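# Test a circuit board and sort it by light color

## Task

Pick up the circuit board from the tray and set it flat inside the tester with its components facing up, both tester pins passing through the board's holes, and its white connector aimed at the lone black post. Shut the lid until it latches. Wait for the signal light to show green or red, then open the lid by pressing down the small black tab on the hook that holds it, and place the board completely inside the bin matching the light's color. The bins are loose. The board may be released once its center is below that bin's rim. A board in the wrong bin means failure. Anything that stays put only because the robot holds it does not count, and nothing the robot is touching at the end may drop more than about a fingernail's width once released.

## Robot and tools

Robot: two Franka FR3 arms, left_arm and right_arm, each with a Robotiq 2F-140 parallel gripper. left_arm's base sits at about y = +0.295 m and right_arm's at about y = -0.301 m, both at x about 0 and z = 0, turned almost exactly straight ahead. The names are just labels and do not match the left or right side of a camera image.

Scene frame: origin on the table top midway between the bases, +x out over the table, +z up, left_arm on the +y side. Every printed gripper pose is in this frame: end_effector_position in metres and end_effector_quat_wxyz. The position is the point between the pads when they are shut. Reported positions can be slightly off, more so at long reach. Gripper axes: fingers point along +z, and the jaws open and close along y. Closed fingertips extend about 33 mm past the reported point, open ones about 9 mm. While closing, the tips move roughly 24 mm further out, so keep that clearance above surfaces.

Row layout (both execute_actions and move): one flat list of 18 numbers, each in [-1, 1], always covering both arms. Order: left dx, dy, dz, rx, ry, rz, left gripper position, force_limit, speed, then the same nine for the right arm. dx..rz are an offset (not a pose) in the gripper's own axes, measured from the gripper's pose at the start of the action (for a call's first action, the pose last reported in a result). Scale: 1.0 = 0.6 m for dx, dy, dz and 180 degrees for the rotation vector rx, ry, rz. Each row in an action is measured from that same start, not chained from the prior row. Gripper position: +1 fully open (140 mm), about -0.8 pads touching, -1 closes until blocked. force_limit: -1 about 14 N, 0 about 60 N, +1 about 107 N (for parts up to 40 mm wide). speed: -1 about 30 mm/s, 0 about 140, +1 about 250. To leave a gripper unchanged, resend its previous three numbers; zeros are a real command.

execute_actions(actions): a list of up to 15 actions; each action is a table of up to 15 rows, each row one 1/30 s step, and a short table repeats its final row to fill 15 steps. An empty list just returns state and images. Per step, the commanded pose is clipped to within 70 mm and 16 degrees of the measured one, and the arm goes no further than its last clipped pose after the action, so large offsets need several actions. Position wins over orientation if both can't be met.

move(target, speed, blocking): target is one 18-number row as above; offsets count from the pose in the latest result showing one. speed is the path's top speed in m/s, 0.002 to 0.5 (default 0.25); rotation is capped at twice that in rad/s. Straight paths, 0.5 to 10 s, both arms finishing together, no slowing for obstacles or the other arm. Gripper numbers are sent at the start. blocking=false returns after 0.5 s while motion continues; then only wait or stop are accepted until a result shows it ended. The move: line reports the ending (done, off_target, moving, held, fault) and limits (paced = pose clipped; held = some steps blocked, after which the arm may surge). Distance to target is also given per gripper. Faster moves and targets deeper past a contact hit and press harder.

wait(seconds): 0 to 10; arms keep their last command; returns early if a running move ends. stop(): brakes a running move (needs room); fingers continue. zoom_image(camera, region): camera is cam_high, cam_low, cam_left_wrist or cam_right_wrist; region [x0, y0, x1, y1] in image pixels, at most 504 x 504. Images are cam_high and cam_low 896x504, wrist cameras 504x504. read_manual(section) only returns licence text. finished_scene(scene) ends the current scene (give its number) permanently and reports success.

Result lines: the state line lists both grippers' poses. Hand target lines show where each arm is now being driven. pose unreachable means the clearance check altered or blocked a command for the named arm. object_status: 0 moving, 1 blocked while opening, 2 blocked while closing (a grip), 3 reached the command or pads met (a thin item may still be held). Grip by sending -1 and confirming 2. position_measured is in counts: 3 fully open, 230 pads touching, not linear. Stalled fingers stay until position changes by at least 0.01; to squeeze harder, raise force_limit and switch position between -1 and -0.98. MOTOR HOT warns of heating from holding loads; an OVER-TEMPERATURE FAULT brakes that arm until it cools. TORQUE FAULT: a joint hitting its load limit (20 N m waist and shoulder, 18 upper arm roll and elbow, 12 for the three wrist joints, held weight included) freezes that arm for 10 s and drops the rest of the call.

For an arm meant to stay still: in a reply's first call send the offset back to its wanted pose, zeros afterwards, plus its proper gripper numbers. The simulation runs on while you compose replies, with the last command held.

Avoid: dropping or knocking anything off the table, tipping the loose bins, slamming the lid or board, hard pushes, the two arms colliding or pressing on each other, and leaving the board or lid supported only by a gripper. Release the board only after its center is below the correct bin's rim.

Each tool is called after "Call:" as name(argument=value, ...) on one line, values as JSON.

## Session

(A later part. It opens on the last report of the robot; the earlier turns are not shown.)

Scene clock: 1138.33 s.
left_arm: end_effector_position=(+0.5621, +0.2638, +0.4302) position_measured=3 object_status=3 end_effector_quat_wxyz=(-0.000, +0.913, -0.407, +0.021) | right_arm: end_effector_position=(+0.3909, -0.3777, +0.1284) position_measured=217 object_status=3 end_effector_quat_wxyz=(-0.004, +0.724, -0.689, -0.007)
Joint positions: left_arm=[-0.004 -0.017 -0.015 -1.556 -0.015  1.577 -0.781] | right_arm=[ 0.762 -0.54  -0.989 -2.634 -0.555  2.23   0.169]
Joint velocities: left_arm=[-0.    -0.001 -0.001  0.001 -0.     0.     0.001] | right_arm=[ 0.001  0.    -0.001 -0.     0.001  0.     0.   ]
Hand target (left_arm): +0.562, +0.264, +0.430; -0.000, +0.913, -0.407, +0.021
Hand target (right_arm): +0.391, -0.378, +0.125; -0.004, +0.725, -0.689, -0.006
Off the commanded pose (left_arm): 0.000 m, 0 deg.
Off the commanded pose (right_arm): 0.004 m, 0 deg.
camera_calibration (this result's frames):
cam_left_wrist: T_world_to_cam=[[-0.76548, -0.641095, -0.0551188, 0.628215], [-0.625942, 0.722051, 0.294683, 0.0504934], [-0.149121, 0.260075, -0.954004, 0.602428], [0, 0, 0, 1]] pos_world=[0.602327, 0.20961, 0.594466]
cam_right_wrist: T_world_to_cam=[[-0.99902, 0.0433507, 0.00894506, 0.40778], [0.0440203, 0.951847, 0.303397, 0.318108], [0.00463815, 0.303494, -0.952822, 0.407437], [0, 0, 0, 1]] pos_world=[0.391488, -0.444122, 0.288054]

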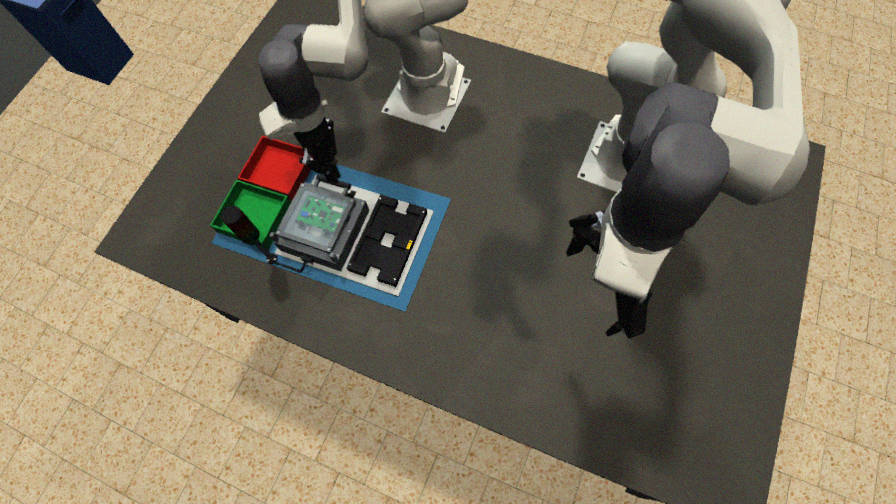

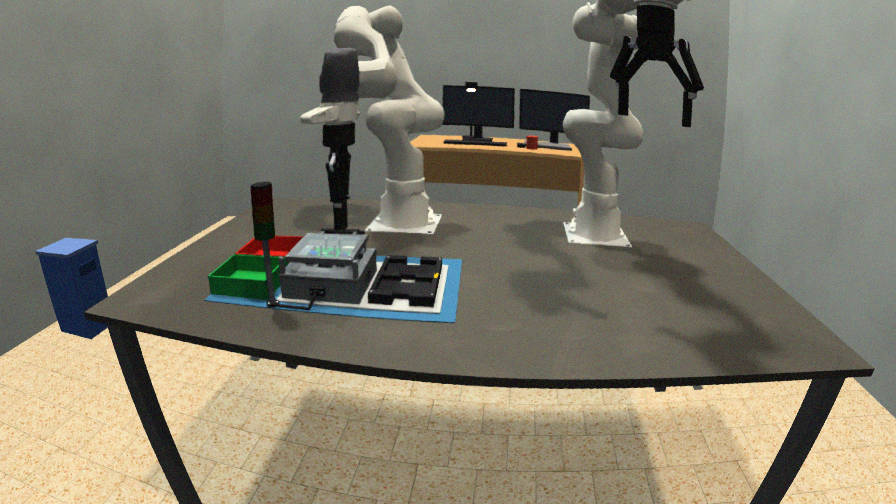

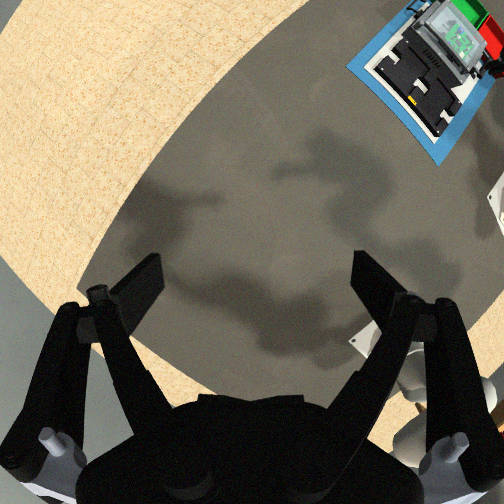

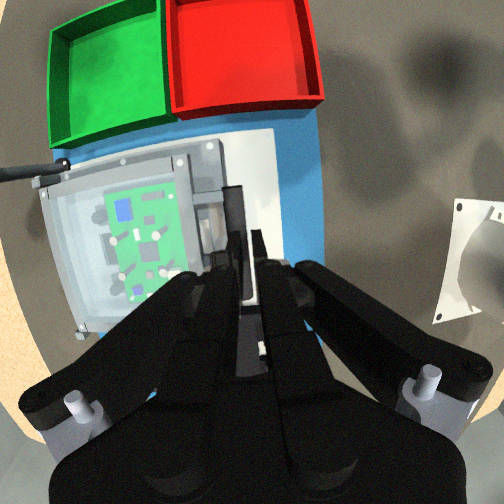

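Still moving; continue.

Call:
execute_actions(actions=[[[0,0,0,0,0,0,1,0,0, 0,0,0.010,0,0,0,-0.7,-0.5,-0.3]],[[0,0,0,0,0,0,1,0,0, 0,0,0.008,0,0,0,-0.7,-0.5,-0.3]]])

Call:
zoom_image(camera="cam_low", region=[240, 160, 400, 320])

Scene clock: 1142.20 s.
left_arm: end_effector_position=(+0.5621, +0.2638, +0.4302) position_measured=3 object_status=3 end_effector_quat_wxyz=(-0.000, +0.913, -0.407, +0.021) | right_arm: end_effector_position=(+0.3908, -0.3778, +0.1259) position_measured=217 object_status=3 end_effector_quat_wxyz=(-0.005, +0.724, -0.690, -0.009)
Joint positions: left_arm=[-0.004 -0.017 -0.015 -1.556 -0.015  1.577 -0.781] | right_arm=[ 0.771 -0.536 -1.003 -2.634 -0.555  2.234  0.169]
Joint velocities: left_arm=[-0.     0.    -0.     0.    -0.     0.001 -0.001] | right_arm=[ 0.002 -0.    -0.    -0.     0.001 -0.     0.   ]
Hand target (left_arm): +0.562, +0.264, +0.430; -0.000, +0.913, -0.407, +0.021
Hand target (right_arm): +0.391, -0.378, +0.122; -0.004, +0.724, -0.690, -0.008
Off the commanded pose (left_arm): 0.000 m, 0 deg.
Off the commanded pose (right_arm): 0.004 m, 0 deg.
camera_calibration (this result's frames):
cam_left_wrist: T_world_to_cam=[[-0.765479, -0.641095, -0.0551188, 0.628215], [-0.625943, 0.722051, 0.294683, 0.0504934], [-0.149121, 0.260075, -0.954004, 0.602428], [0, 0, 0, 1]] pos_world=[0.602327, 0.20961, 0.594466]
cam_right_wrist: T_world_to_cam=[[-0.998892, 0.045661, 0.0113691, 0.408299], [0.0469465, 0.950656, 0.306675, 0.316888], [0.00319504, 0.306869, -0.951746, 0.406779], [0, 0, 0, 1]] pos_world=[0.39167, -0.444723, 0.285327]

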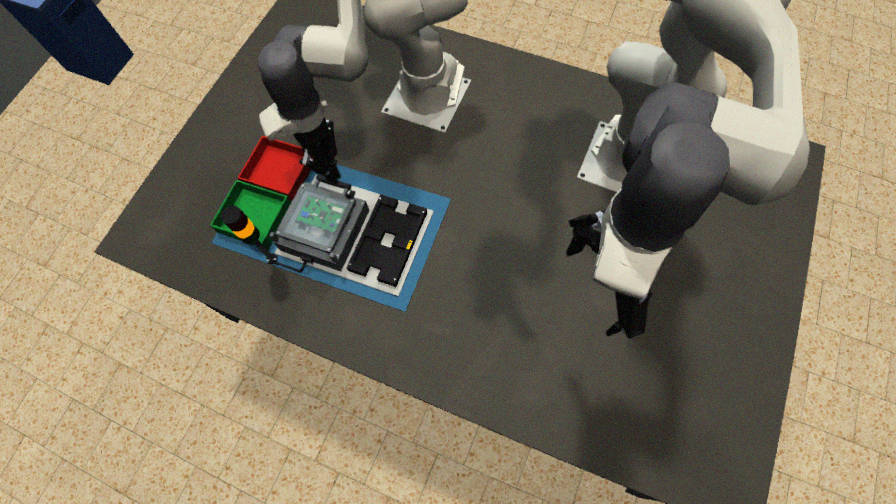

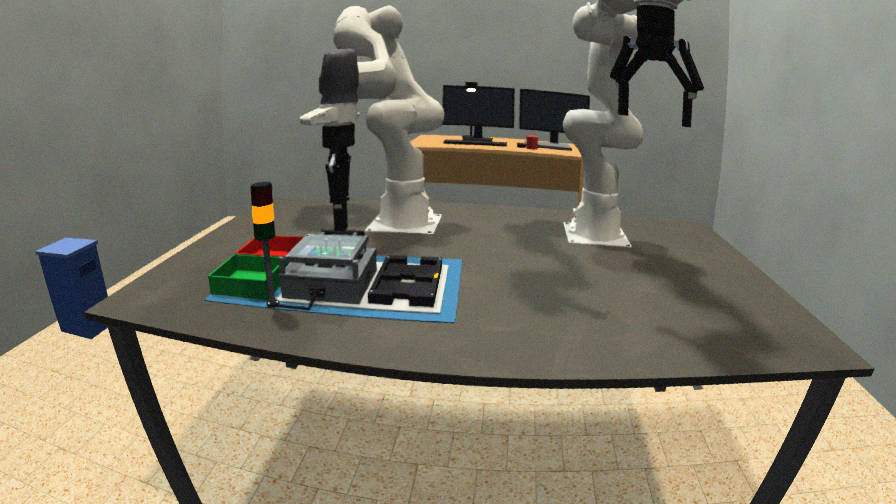

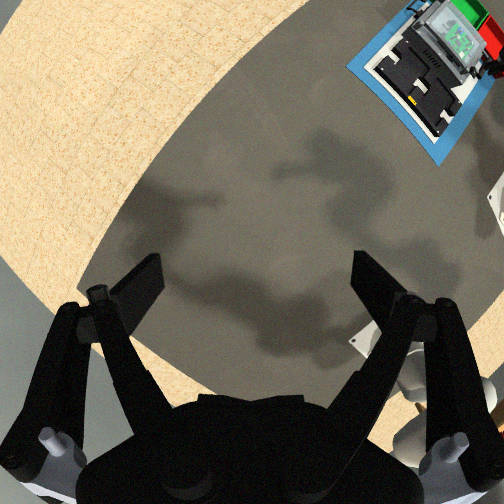

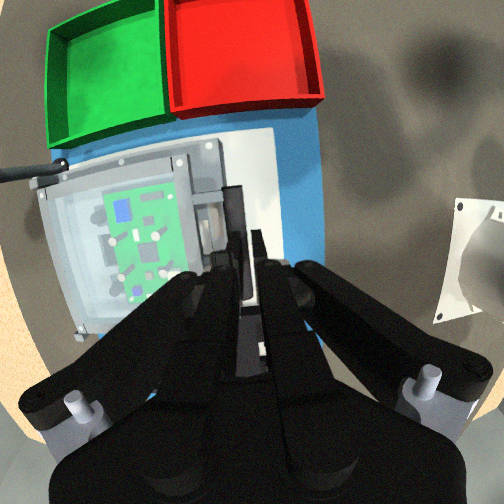

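Region (240, 160, 400, 320) of cam_low's 896x504 image, scaled by 3.150, with more detail than that image has.

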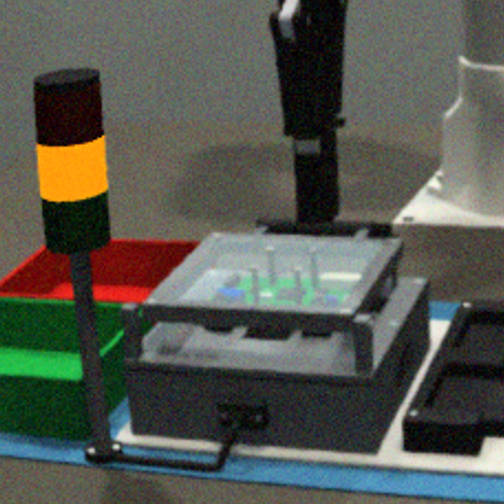

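Call:
execute_actions(actions=[[[0,0,0,0,0,0,1,0,0, 0,0,0.008,0,0,0,-0.7,-0.5,-0.3]],[[0,0,0,0,0,0,1,0,0, 0,0,-0.012,0,0,0,-0.7,-0.5,-0.3]],[[0,0,0,0,0,0,1,0,0, 0,0,-0.02,0,0,0,-0.7,-0.5,-0.3]]])

Call:
zoom_image(camera="cam_low", region=[240, 160, 400, 320])

Scene clock: 1148.80 s.
left_arm: end_effector_position=(+0.5621, +0.2638, +0.4302) position_measured=3 object_status=3 end_effector_quat_wxyz=(-0.000, +0.913, -0.407, +0.021) | right_arm: end_effector_position=(+0.3931, -0.3780, +0.1433) position_measured=217 object_status=3 end_effector_quat_wxyz=(-0.006, +0.725, -0.688, -0.007)
Joint positions: left_arm=[-0.004 -0.017 -0.015 -1.556 -0.015  1.577 -0.781] | right_arm=[ 0.757 -0.571 -0.969 -2.612 -0.552  2.182  0.169]
Joint velocities: left_arm=[-0.001 -0.     0.    -0.001  0.    -0.     0.   ] | right_arm=[-0.    -0.001  0.001 -0.     0.001 -0.013 -0.   ]
Hand target (left_arm): +0.562, +0.264, +0.430; -0.000, +0.913, -0.407, +0.021
Hand target (right_arm): +0.392, -0.378, +0.144; -0.005, +0.724, -0.689, -0.008
Off the commanded pose (left_arm): 0.000 m, 0 deg.
Off the commanded pose (right_arm): 0.001 m, 0 deg.
camera_calibration (this result's frames):
cam_left_wrist: T_world_to_cam=[[-0.765479, -0.641095, -0.0551189, 0.628215], [-0.625943, 0.722051, 0.294683, 0.0504933], [-0.149121, 0.260075, -0.954004, 0.602428], [0, 0, 0, 1]] pos_world=[0.602327, 0.20961, 0.594466]
cam_right_wrist: T_world_to_cam=[[-0.999149, 0.0407937, 0.0061163, 0.409427], [0.0407032, 0.950958, 0.30663, 0.31424], [0.00669224, 0.306618, -0.951809, 0.42191], [0, 0, 0, 1]] pos_world=[0.393465, -0.444897, 0.302718]

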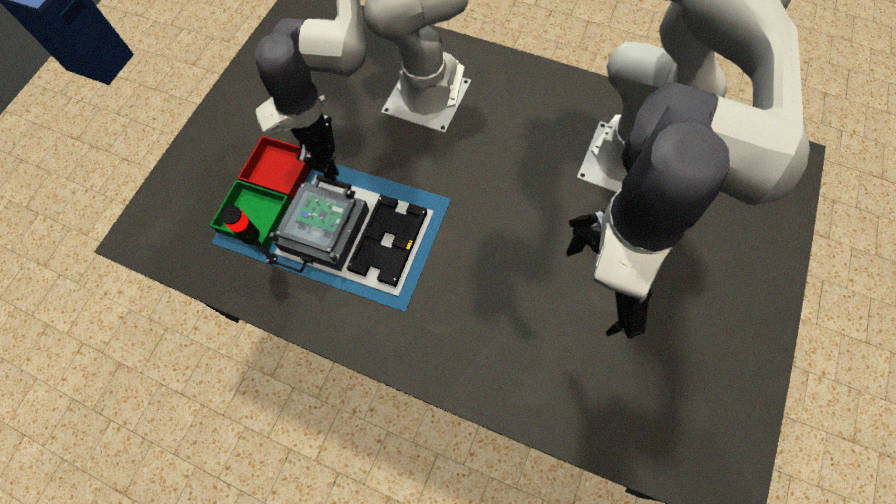

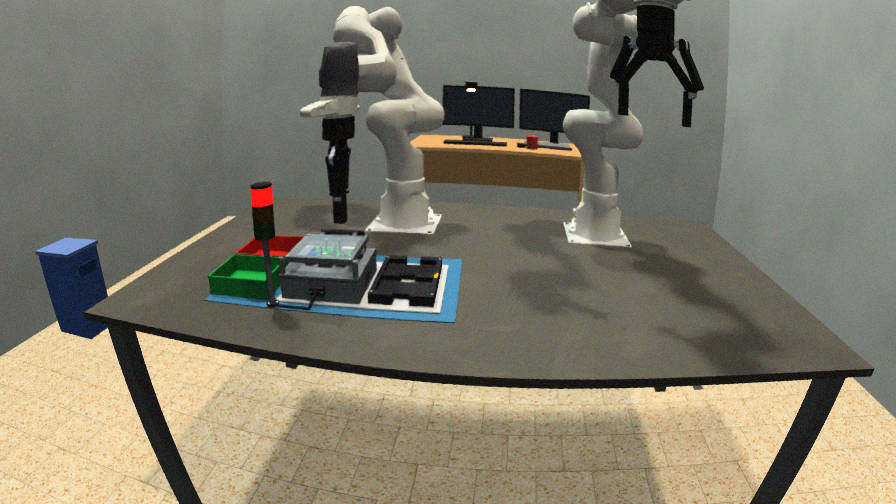

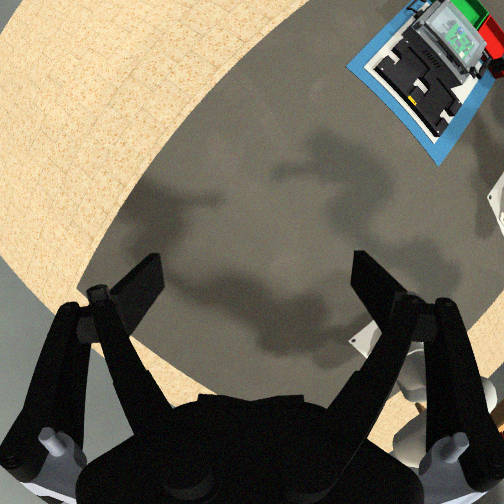

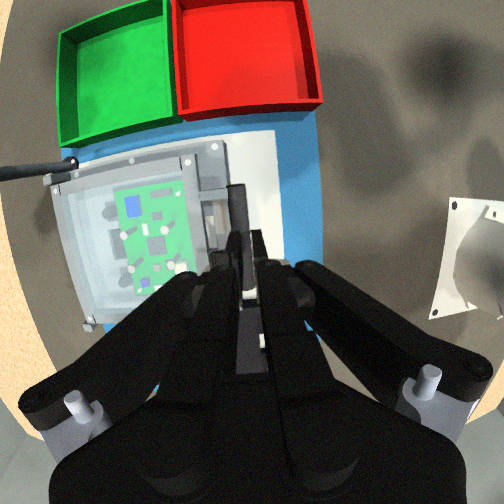

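Region (240, 160, 400, 320) of cam_low's 896x504 image, scaled by 3.150, with more detail than that image has.

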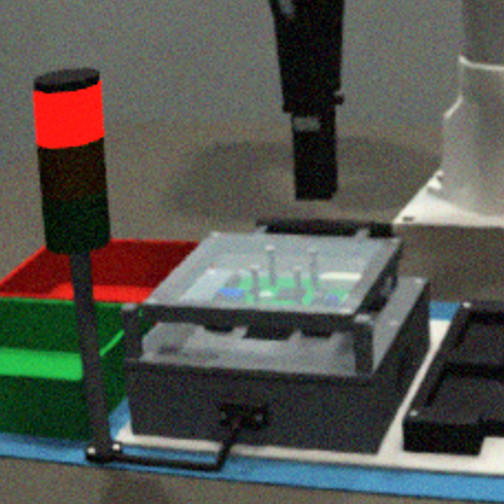

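Call:
execute_actions(actions=[[[0,0,0,0,0,0,1,0,0, 0,0,-0.08,0.003,0.004,0,-0.8,-0.5,0]],[[0,0,0,0,0,0,1,0,0, -0.08,-0.03,-0.02,0,0,0,-0.8,-0.5,0]],[[0,0,0,0,0,0,1,0,0, -0.08,-0.03,0,0,0,0,-0.8,-0.5,0]],[[0,0,0,0,0,0,1,0,0, 0,0,0,0,0,0,-0.8,-0.5,0]]])

Scene clock: 1159.37 s.
left_arm: end_effector_position=(+0.5621, +0.2638, +0.4302) position_measured=3 object_status=3 end_effector_quat_wxyz=(-0.000, +0.913, -0.407, +0.021) | right_arm: end_effector_position=(+0.4261, -0.2859, +0.2032) position_measured=229 object_status=3 end_effector_quat_wxyz=(-0.003, +0.738, -0.675, +0.006)
Joint positions: left_arm=[-0.004 -0.017 -0.015 -1.556 -0.015  1.577 -0.781] | right_arm=[ 0.856 -0.503 -0.774 -2.481 -0.402  2.082  0.269]
Joint velocities: left_arm=[ 0.    -0.001 -0.    -0.002 -0.001 -0.001  0.001] | right_arm=[-0.001  0.001  0.001  0.001 -0.    -0.    -0.   ]
Hand target (left_arm): +0.562, +0.264, +0.430; -0.000, +0.913, -0.407, +0.021
Hand target (right_arm): +0.426, -0.286, +0.203; -0.003, +0.738, -0.675, +0.006
Off the commanded pose (left_arm): 0.000 m, 0 deg.
Off the commanded pose (right_arm): 0.000 m, 0 deg.
camera_calibration (this result's frames):
cam_left_wrist: T_world_to_cam=[[-0.765479, -0.641095, -0.0551187, 0.628215], [-0.625943, 0.722051, 0.294683, 0.0504934], [-0.149121, 0.260075, -0.954004, 0.602429], [0, 0, 0, 1]] pos_world=[0.602327, 0.20961, 0.594466]
cam_right_wrist: T_world_to_cam=[[-0.999957, 0.00432558, -0.008173, 0.431008], [0.00180029, 0.958, 0.286761, 0.229537], [0.00907014, 0.286734, -0.957967, 0.445055], [0, 0, 0, 1]] pos_world=[0.42654, -0.349374, 0.364048]

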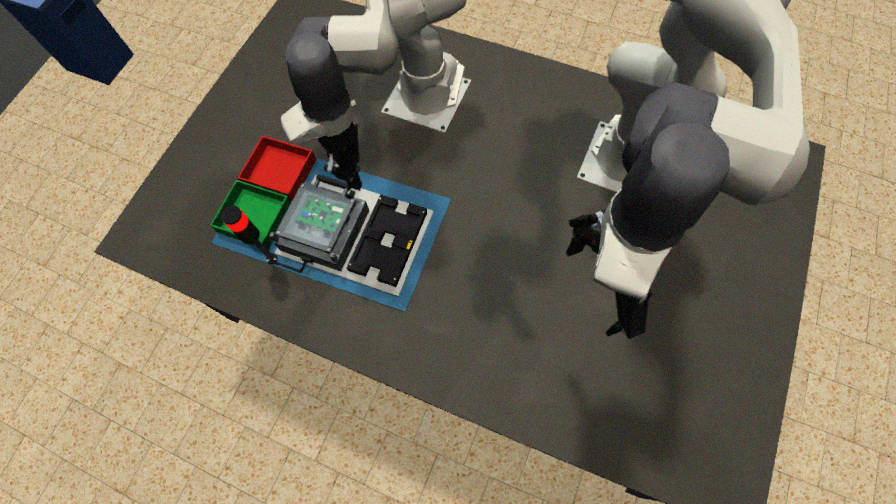

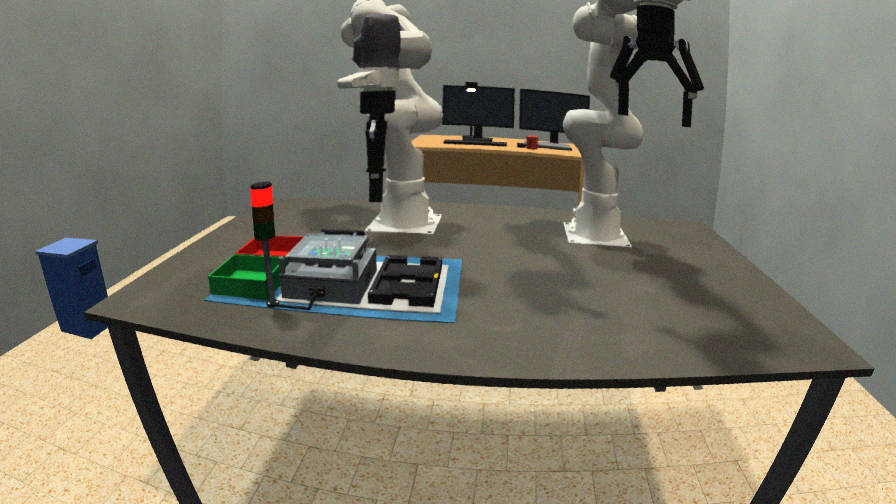

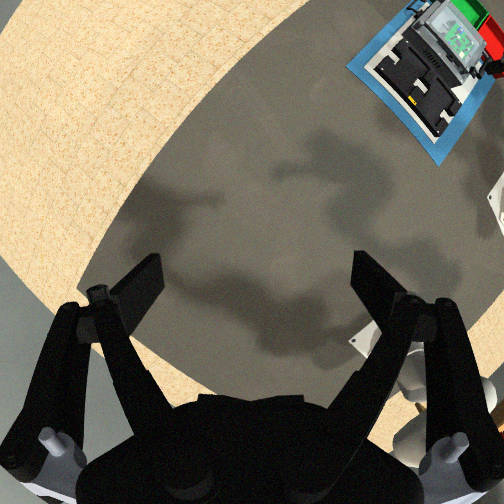

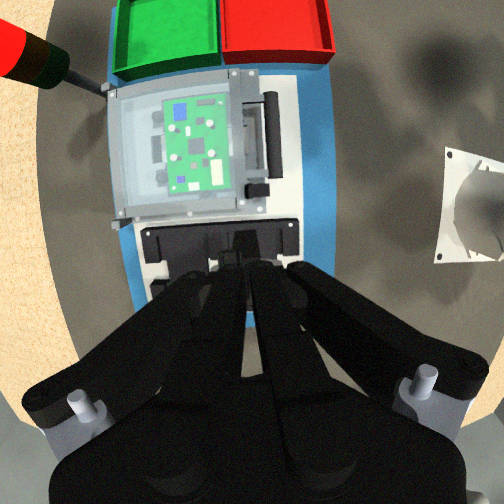

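Call:
zoom_image(camera="cam_right_wrist", region=[200, 140, 320, 260])

Call:
zoom_image(camera="cam_high", region=[290, 150, 390, 240])

Region (200, 140, 320, 260) of cam_right_wrist's 504x504 image, scaled by 4.200, with more detail than that image has.

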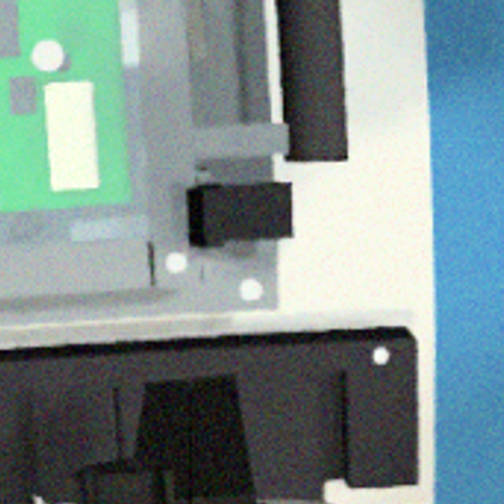

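Region (290, 150, 390, 240) of cam_high's 896x504 image, scaled by 5.040, with more detail than that image has; it fills the top 454 rows of this view, and the rest is white.

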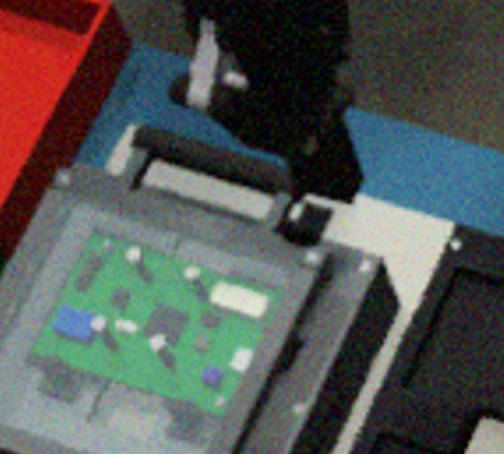

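Call:
zoom_image(camera="cam_low", region=[320, 200, 400, 280])

Region (320, 200, 400, 280) of cam_low's 896x504 image, scaled by 6.300, with more detail than that image has.

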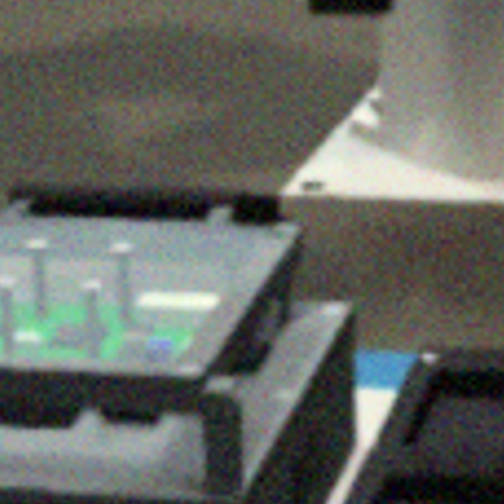

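Call:
move(target=[0,0,0,0,0,0,1,0,0, 0,0.03,0.06,0.003,0,0.0145,-0.8,-0.5,0], speed=0.08)

Call:
zoom_image(camera="cam_right_wrist", region=[180, 130, 320, 270])

Scene clock: 1207.03 s.
left_arm: end_effector_position=(+0.5621, +0.2638, +0.4302) position_measured=3 object_status=3 end_effector_quat_wxyz=(-0.000, +0.913, -0.407, +0.021) | right_arm: end_effector_position=(+0.4070, -0.2865, +0.1673) position_measured=229 object_status=3 end_effector_quat_wxyz=(-0.006, +0.725, -0.689, +0.007)
Joint positions: left_arm=[-0.004 -0.017 -0.015 -1.556 -0.015  1.577 -0.781] | right_arm=[ 0.81  -0.512 -0.767 -2.595 -0.432  2.183  0.32 ]
Joint velocities: left_arm=[ 0.     0.001 -0.    -0.    -0.001  0.     0.   ] | right_arm=[-0.003  0.001  0.003 -0.001 -0.     0.01   0.015]
Hand target (left_arm): +0.562, +0.264, +0.430; -0.000, +0.913, -0.407, +0.021
Hand target (right_arm): +0.408, -0.286, +0.167; -0.007, +0.723, -0.691, +0.008
Off the commanded pose (left_arm): 0.000 m, 0 deg.
Off the commanded pose (right_arm): 0.002 m, 1 deg.
move: done
camera_calibration (this result's frames):
cam_left_wrist: T_world_to_cam=[[-0.76548, -0.641095, -0.0551189, 0.628215], [-0.625942, 0.722051, 0.294683, 0.0504933], [-0.149121, 0.260075, -0.954004, 0.602428], [0, 0, 0, 1]] pos_world=[0.602327, 0.20961, 0.594466]
cam_right_wrist: T_world_to_cam=[[-0.999059, 0.0413647, -0.0130107, 0.42273], [0.0358383, 0.956573, 0.289282, 0.225787], [0.0244117, 0.288544, -0.957155, 0.405114], [0, 0, 0, 1]] pos_world=[0.404351, -0.350361, 0.327941]

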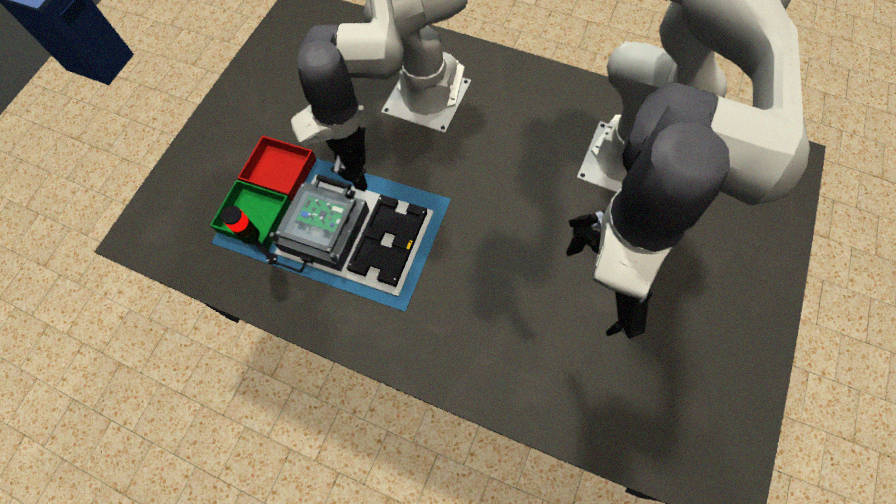

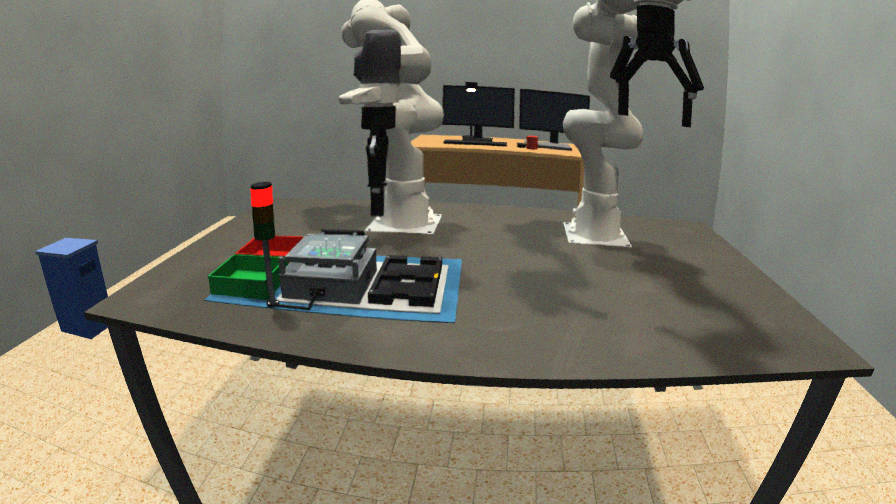

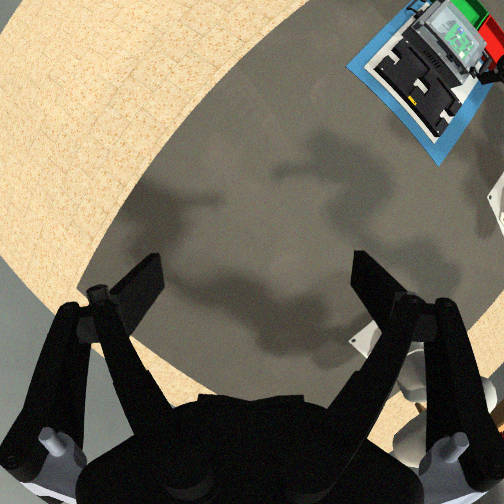

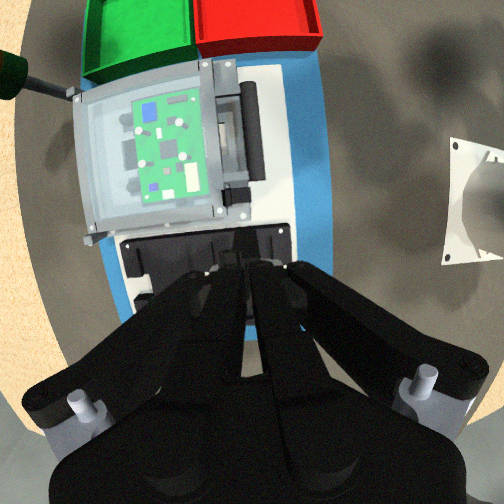

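Region (180, 130, 320, 270) of cam_right_wrist's 504x504 image, scaled by 3.600, with more detail than that image has.

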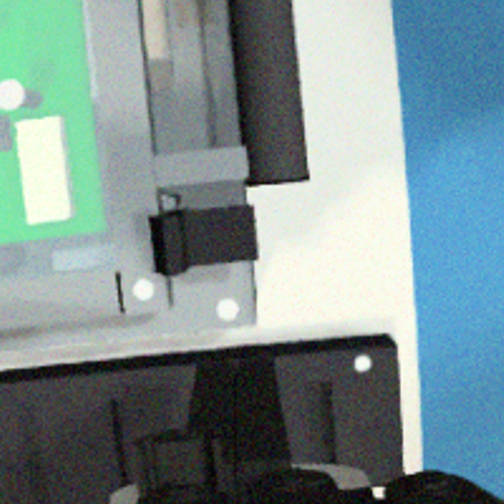

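Call:
execute_actions(actions=[])

Scene clock: 1231.43 s.
left_arm: end_effector_position=(+0.5621, +0.2638, +0.4302) position_measured=3 object_status=3 end_effector_quat_wxyz=(-0.000, +0.913, -0.407, +0.021) | right_arm: end_effector_position=(+0.4075, -0.2863, +0.1674) position_measured=229 object_status=3 end_effector_quat_wxyz=(-0.007, +0.724, -0.690, +0.007)
Joint positions: left_arm=[-0.004 -0.017 -0.015 -1.556 -0.015  1.577 -0.781] | right_arm=[ 0.809 -0.512 -0.767 -2.595 -0.432  2.185  0.324]
Joint velocities: left_arm=[ 0.    -0.    -0.001  0.001  0.001  0.001  0.002] | right_arm=[-0.    -0.001  0.001 -0.001  0.002  0.001  0.   ]
Hand target (left_arm): +0.562, +0.264, +0.430; -0.000, +0.913, -0.407, +0.021
Hand target (right_arm): +0.408, -0.286, +0.167; -0.007, +0.723, -0.691, +0.008
Off the commanded pose (left_arm): 0.000 m, 0 deg.
Off the commanded pose (right_arm): 0.002 m, 0 deg.
camera_calibration (this result's frames):
cam_left_wrist: T_world_to_cam=[[-0.76548, -0.641095, -0.0551188, 0.628215], [-0.625942, 0.722051, 0.294683, 0.0504933], [-0.149121, 0.260075, -0.954004, 0.602428], [0, 0, 0, 1]] pos_world=[0.602327, 0.20961, 0.594466]
cam_right_wrist: T_world_to_cam=[[-0.998848, 0.0456803, -0.0146734, 0.424599], [0.039471, 0.956221, 0.289972, 0.223835], [0.027277, 0.289059, -0.956923, 0.404067], [0, 0, 0, 1]] pos_world=[0.404253, -0.35023, 0.327985]

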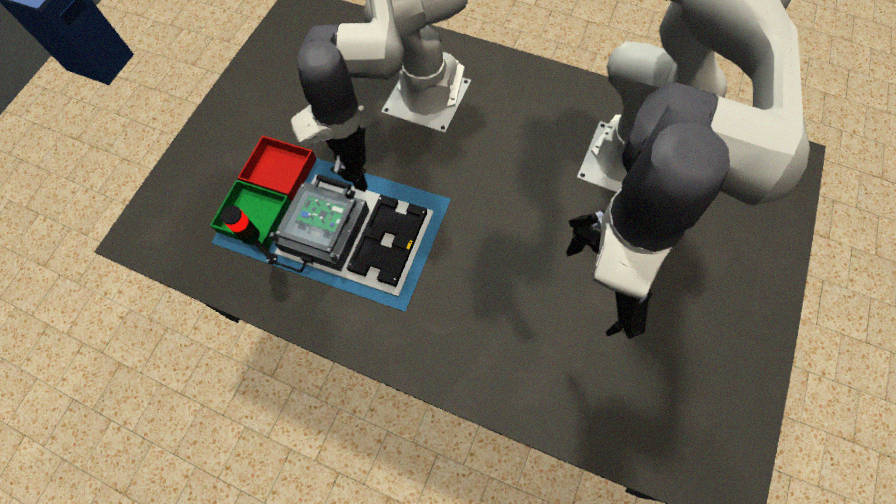

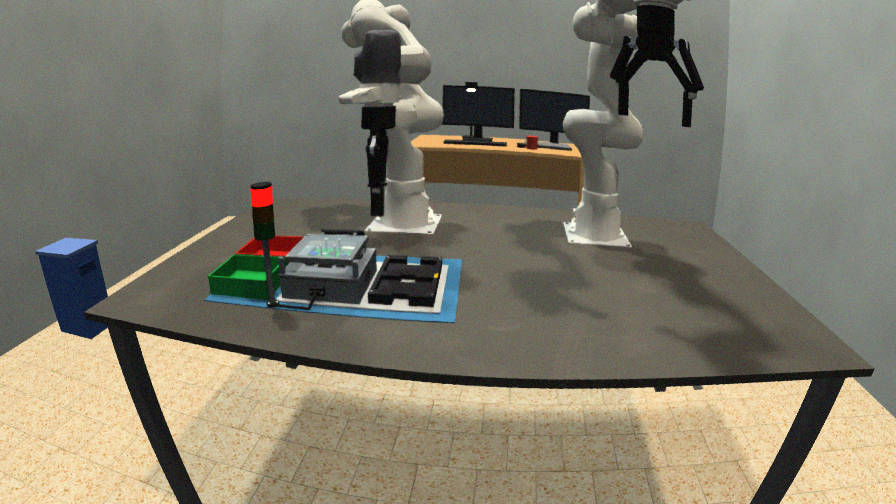

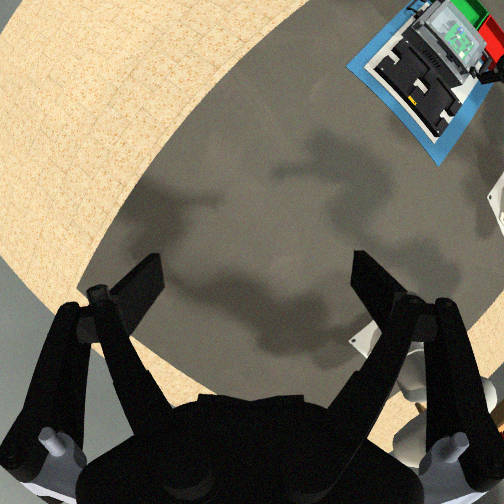

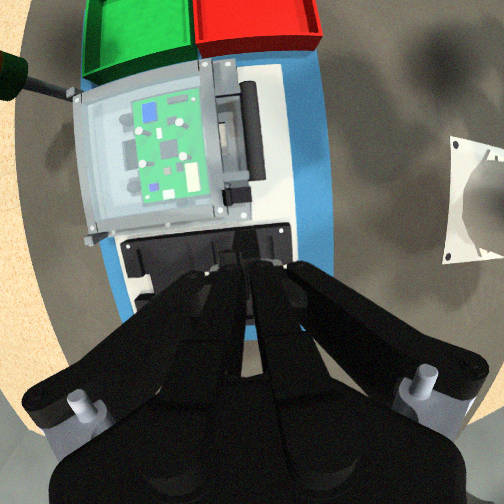

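Call:
move(target=[0,0,0,0,0,0,1,0,0, 0.06,0.0,0.03,0,0,0,-0.8,-0.5,0], speed=0.08)

Call:
zoom_image(camera="cam_right_wrist", region=[150,130,350,330])

Scene clock: 1241.63 s.
left_arm: end_effector_position=(+0.5621, +0.2638, +0.4302) position_measured=3 object_status=3 end_effector_quat_wxyz=(-0.000, +0.913, -0.407, +0.021) | right_arm: end_effector_position=(+0.4073, -0.3215, +0.1496) position_measured=229 object_status=3 end_effector_quat_wxyz=(-0.005, +0.719, -0.695, +0.005)
Joint positions: left_arm=[-0.004 -0.017 -0.015 -1.556 -0.015  1.577 -0.781] | right_arm=[ 0.795 -0.504 -0.854 -2.61  -0.475  2.222  0.277]
Joint velocities: left_arm=[-0.    -0.003 -0.     0.001 -0.    -0.     0.001] | right_arm=[ 0.011  0.    -0.008 -0.001 -0.011  0.008 -0.023]
Hand target (left_arm): +0.562, +0.264, +0.430; -0.000, +0.913, -0.407, +0.021
Hand target (right_arm): +0.408, -0.321, +0.149; -0.007, +0.724, -0.690, +0.007
Off the commanded pose (left_arm): 0.000 m, 0 deg.
Off the commanded pose (right_arm): 0.002 m, 1 deg.
move: done
camera_calibration (this result's frames):
cam_left_wrist: T_world_to_cam=[[-0.765479, -0.641095, -0.055119, 0.628215], [-0.625943, 0.722051, 0.294683, 0.0504933], [-0.149121, 0.260075, -0.954004, 0.602428], [0, 0, 0, 1]] pos_world=[0.602327, 0.209611, 0.594466]
cam_right_wrist: T_world_to_cam=[[-0.998223, 0.0586884, -0.0103288, 0.429102], [0.0531507, 0.955247, 0.290994, 0.256693], [0.0269445, 0.289928, -0.956669, 0.397671], [0, 0, 0, 1]] pos_world=[0.403981, -0.385684, 0.310175]

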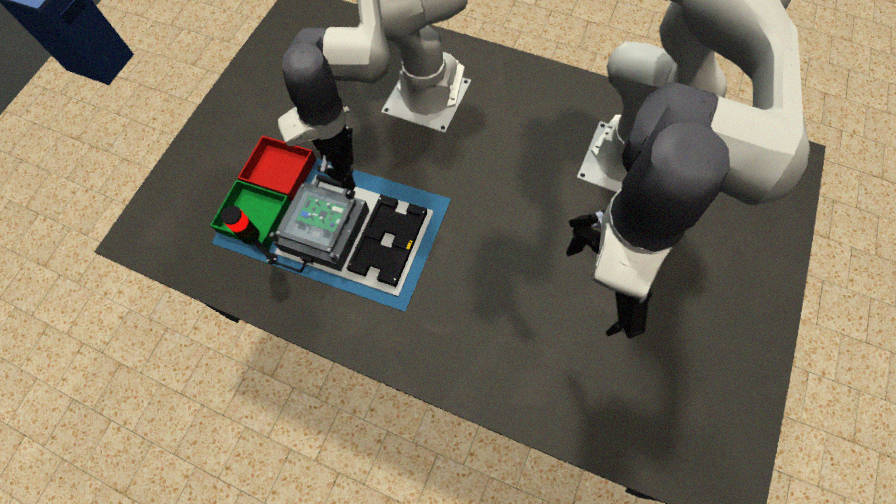

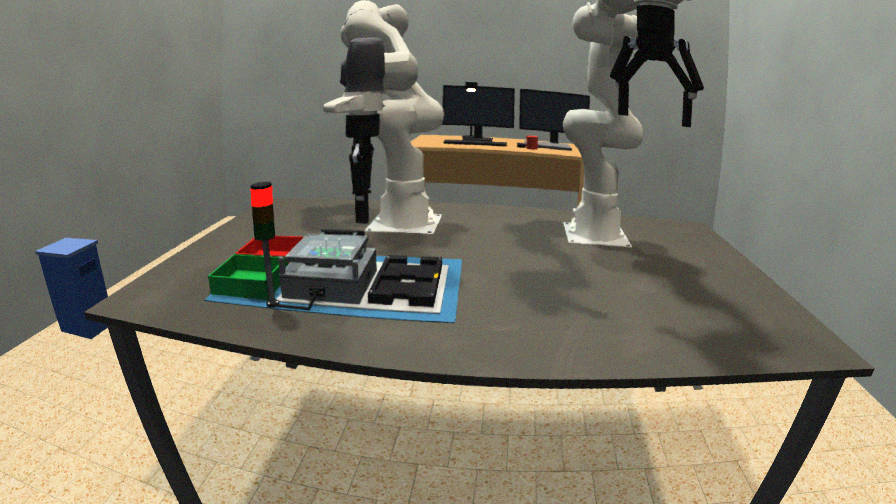

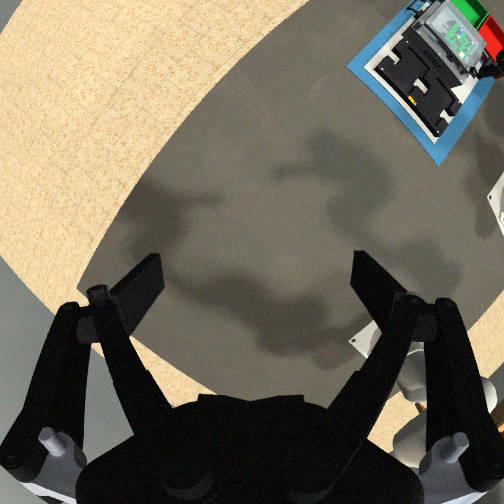

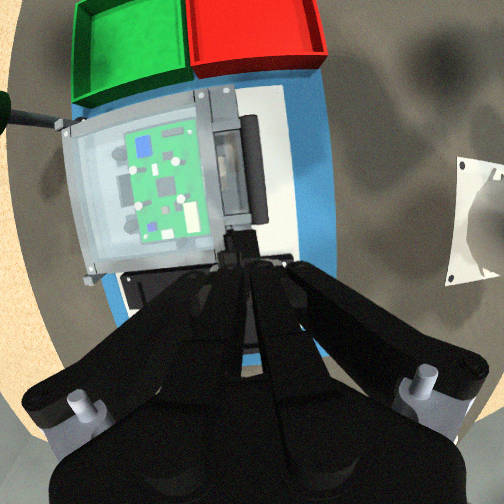

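Region (150, 130, 350, 330) of cam_right_wrist's 504x504 image, scaled by 2.520, with more detail than that image has.

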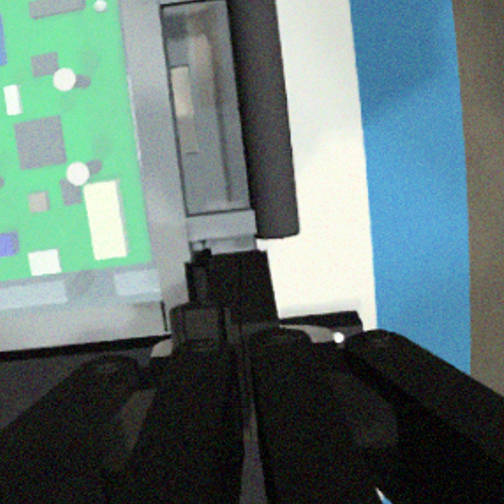

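Call:
move(target=[0,0,0,0,0,0,1,0,0, 0.006,0.0,0.025,0,0,0,-0.8,-0.5,0], speed=0.03)

Call:
zoom_image(camera="cam_right_wrist", region=[150,130,350,330])

Scene clock: 1257.13 s.
left_arm: end_effector_position=(+0.5621, +0.2638, +0.4302) position_measured=3 object_status=3 end_effector_quat_wxyz=(-0.000, +0.913, -0.407, +0.021) | right_arm: end_effector_position=(+0.4061, -0.3254, +0.1354) position_measured=229 object_status=3 end_effector_quat_wxyz=(-0.004, +0.717, -0.697, +0.003)
Joint positions: left_arm=[-0.004 -0.017 -0.015 -1.556 -0.015  1.577 -0.781] | right_arm=[ 0.801 -0.476 -0.883 -2.626 -0.476  2.263  0.27 ]
Joint velocities: left_arm=[ 0.     0.001  0.001  0.     0.    -0.     0.001] | right_arm=[ 0.002  0.001 -0.003 -0.002  0.     0.019  0.   ]
Hand target (left_arm): +0.562, +0.264, +0.430; -0.000, +0.913, -0.407, +0.021
Hand target (right_arm): +0.407, -0.325, +0.135; -0.006, +0.719, -0.695, +0.005
Off the commanded pose (left_arm): 0.000 m, 0 deg.
Off the commanded pose (right_arm): 0.002 m, 0 deg.
move: done
camera_calibration (this result's frames):
cam_left_wrist: T_world_to_cam=[[-0.765479, -0.641095, -0.0551188, 0.628215], [-0.625943, 0.722051, 0.294683, 0.0504934], [-0.149121, 0.260075, -0.954004, 0.602429], [0, 0, 0, 1]] pos_world=[0.602327, 0.20961, 0.594466]
cam_right_wrist: T_world_to_cam=[[-0.997931, 0.0640205, -0.00585075, 0.428931], [0.0595571, 0.954932, 0.290787, 0.261874], [0.0242034, 0.289837, -0.95677, 0.386273], [0, 0, 0, 1]] pos_world=[0.403098, -0.389489, 0.295934]

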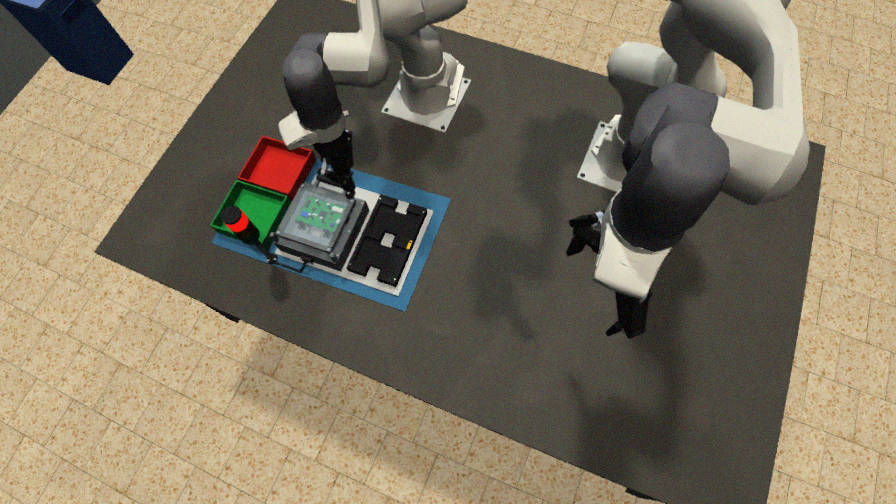

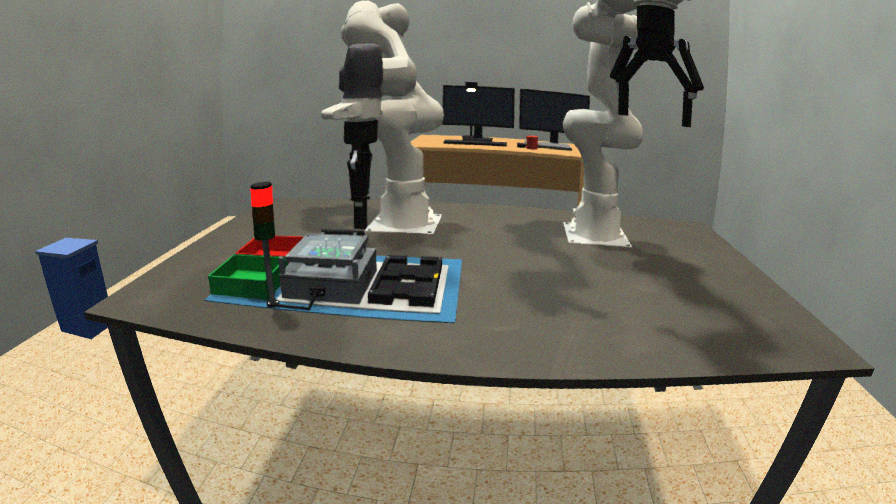

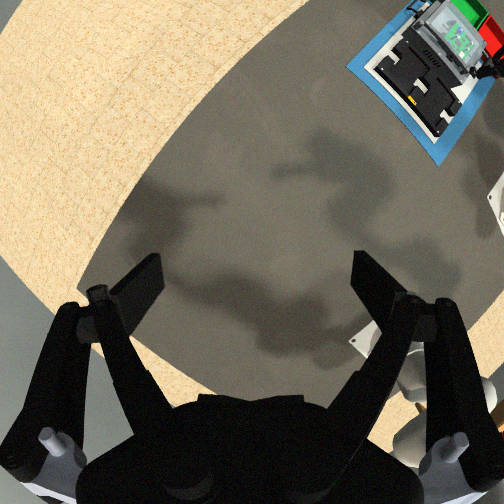

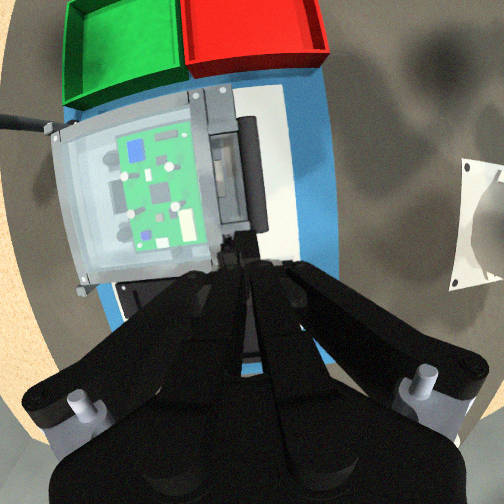

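Region (150, 130, 350, 330) of cam_right_wrist's 504x504 image, scaled by 2.520, with more detail than that image has.

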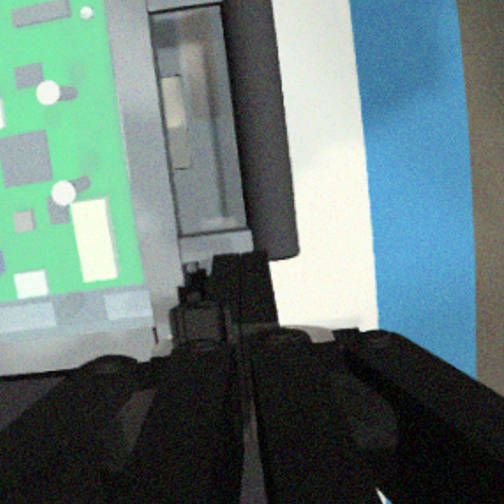

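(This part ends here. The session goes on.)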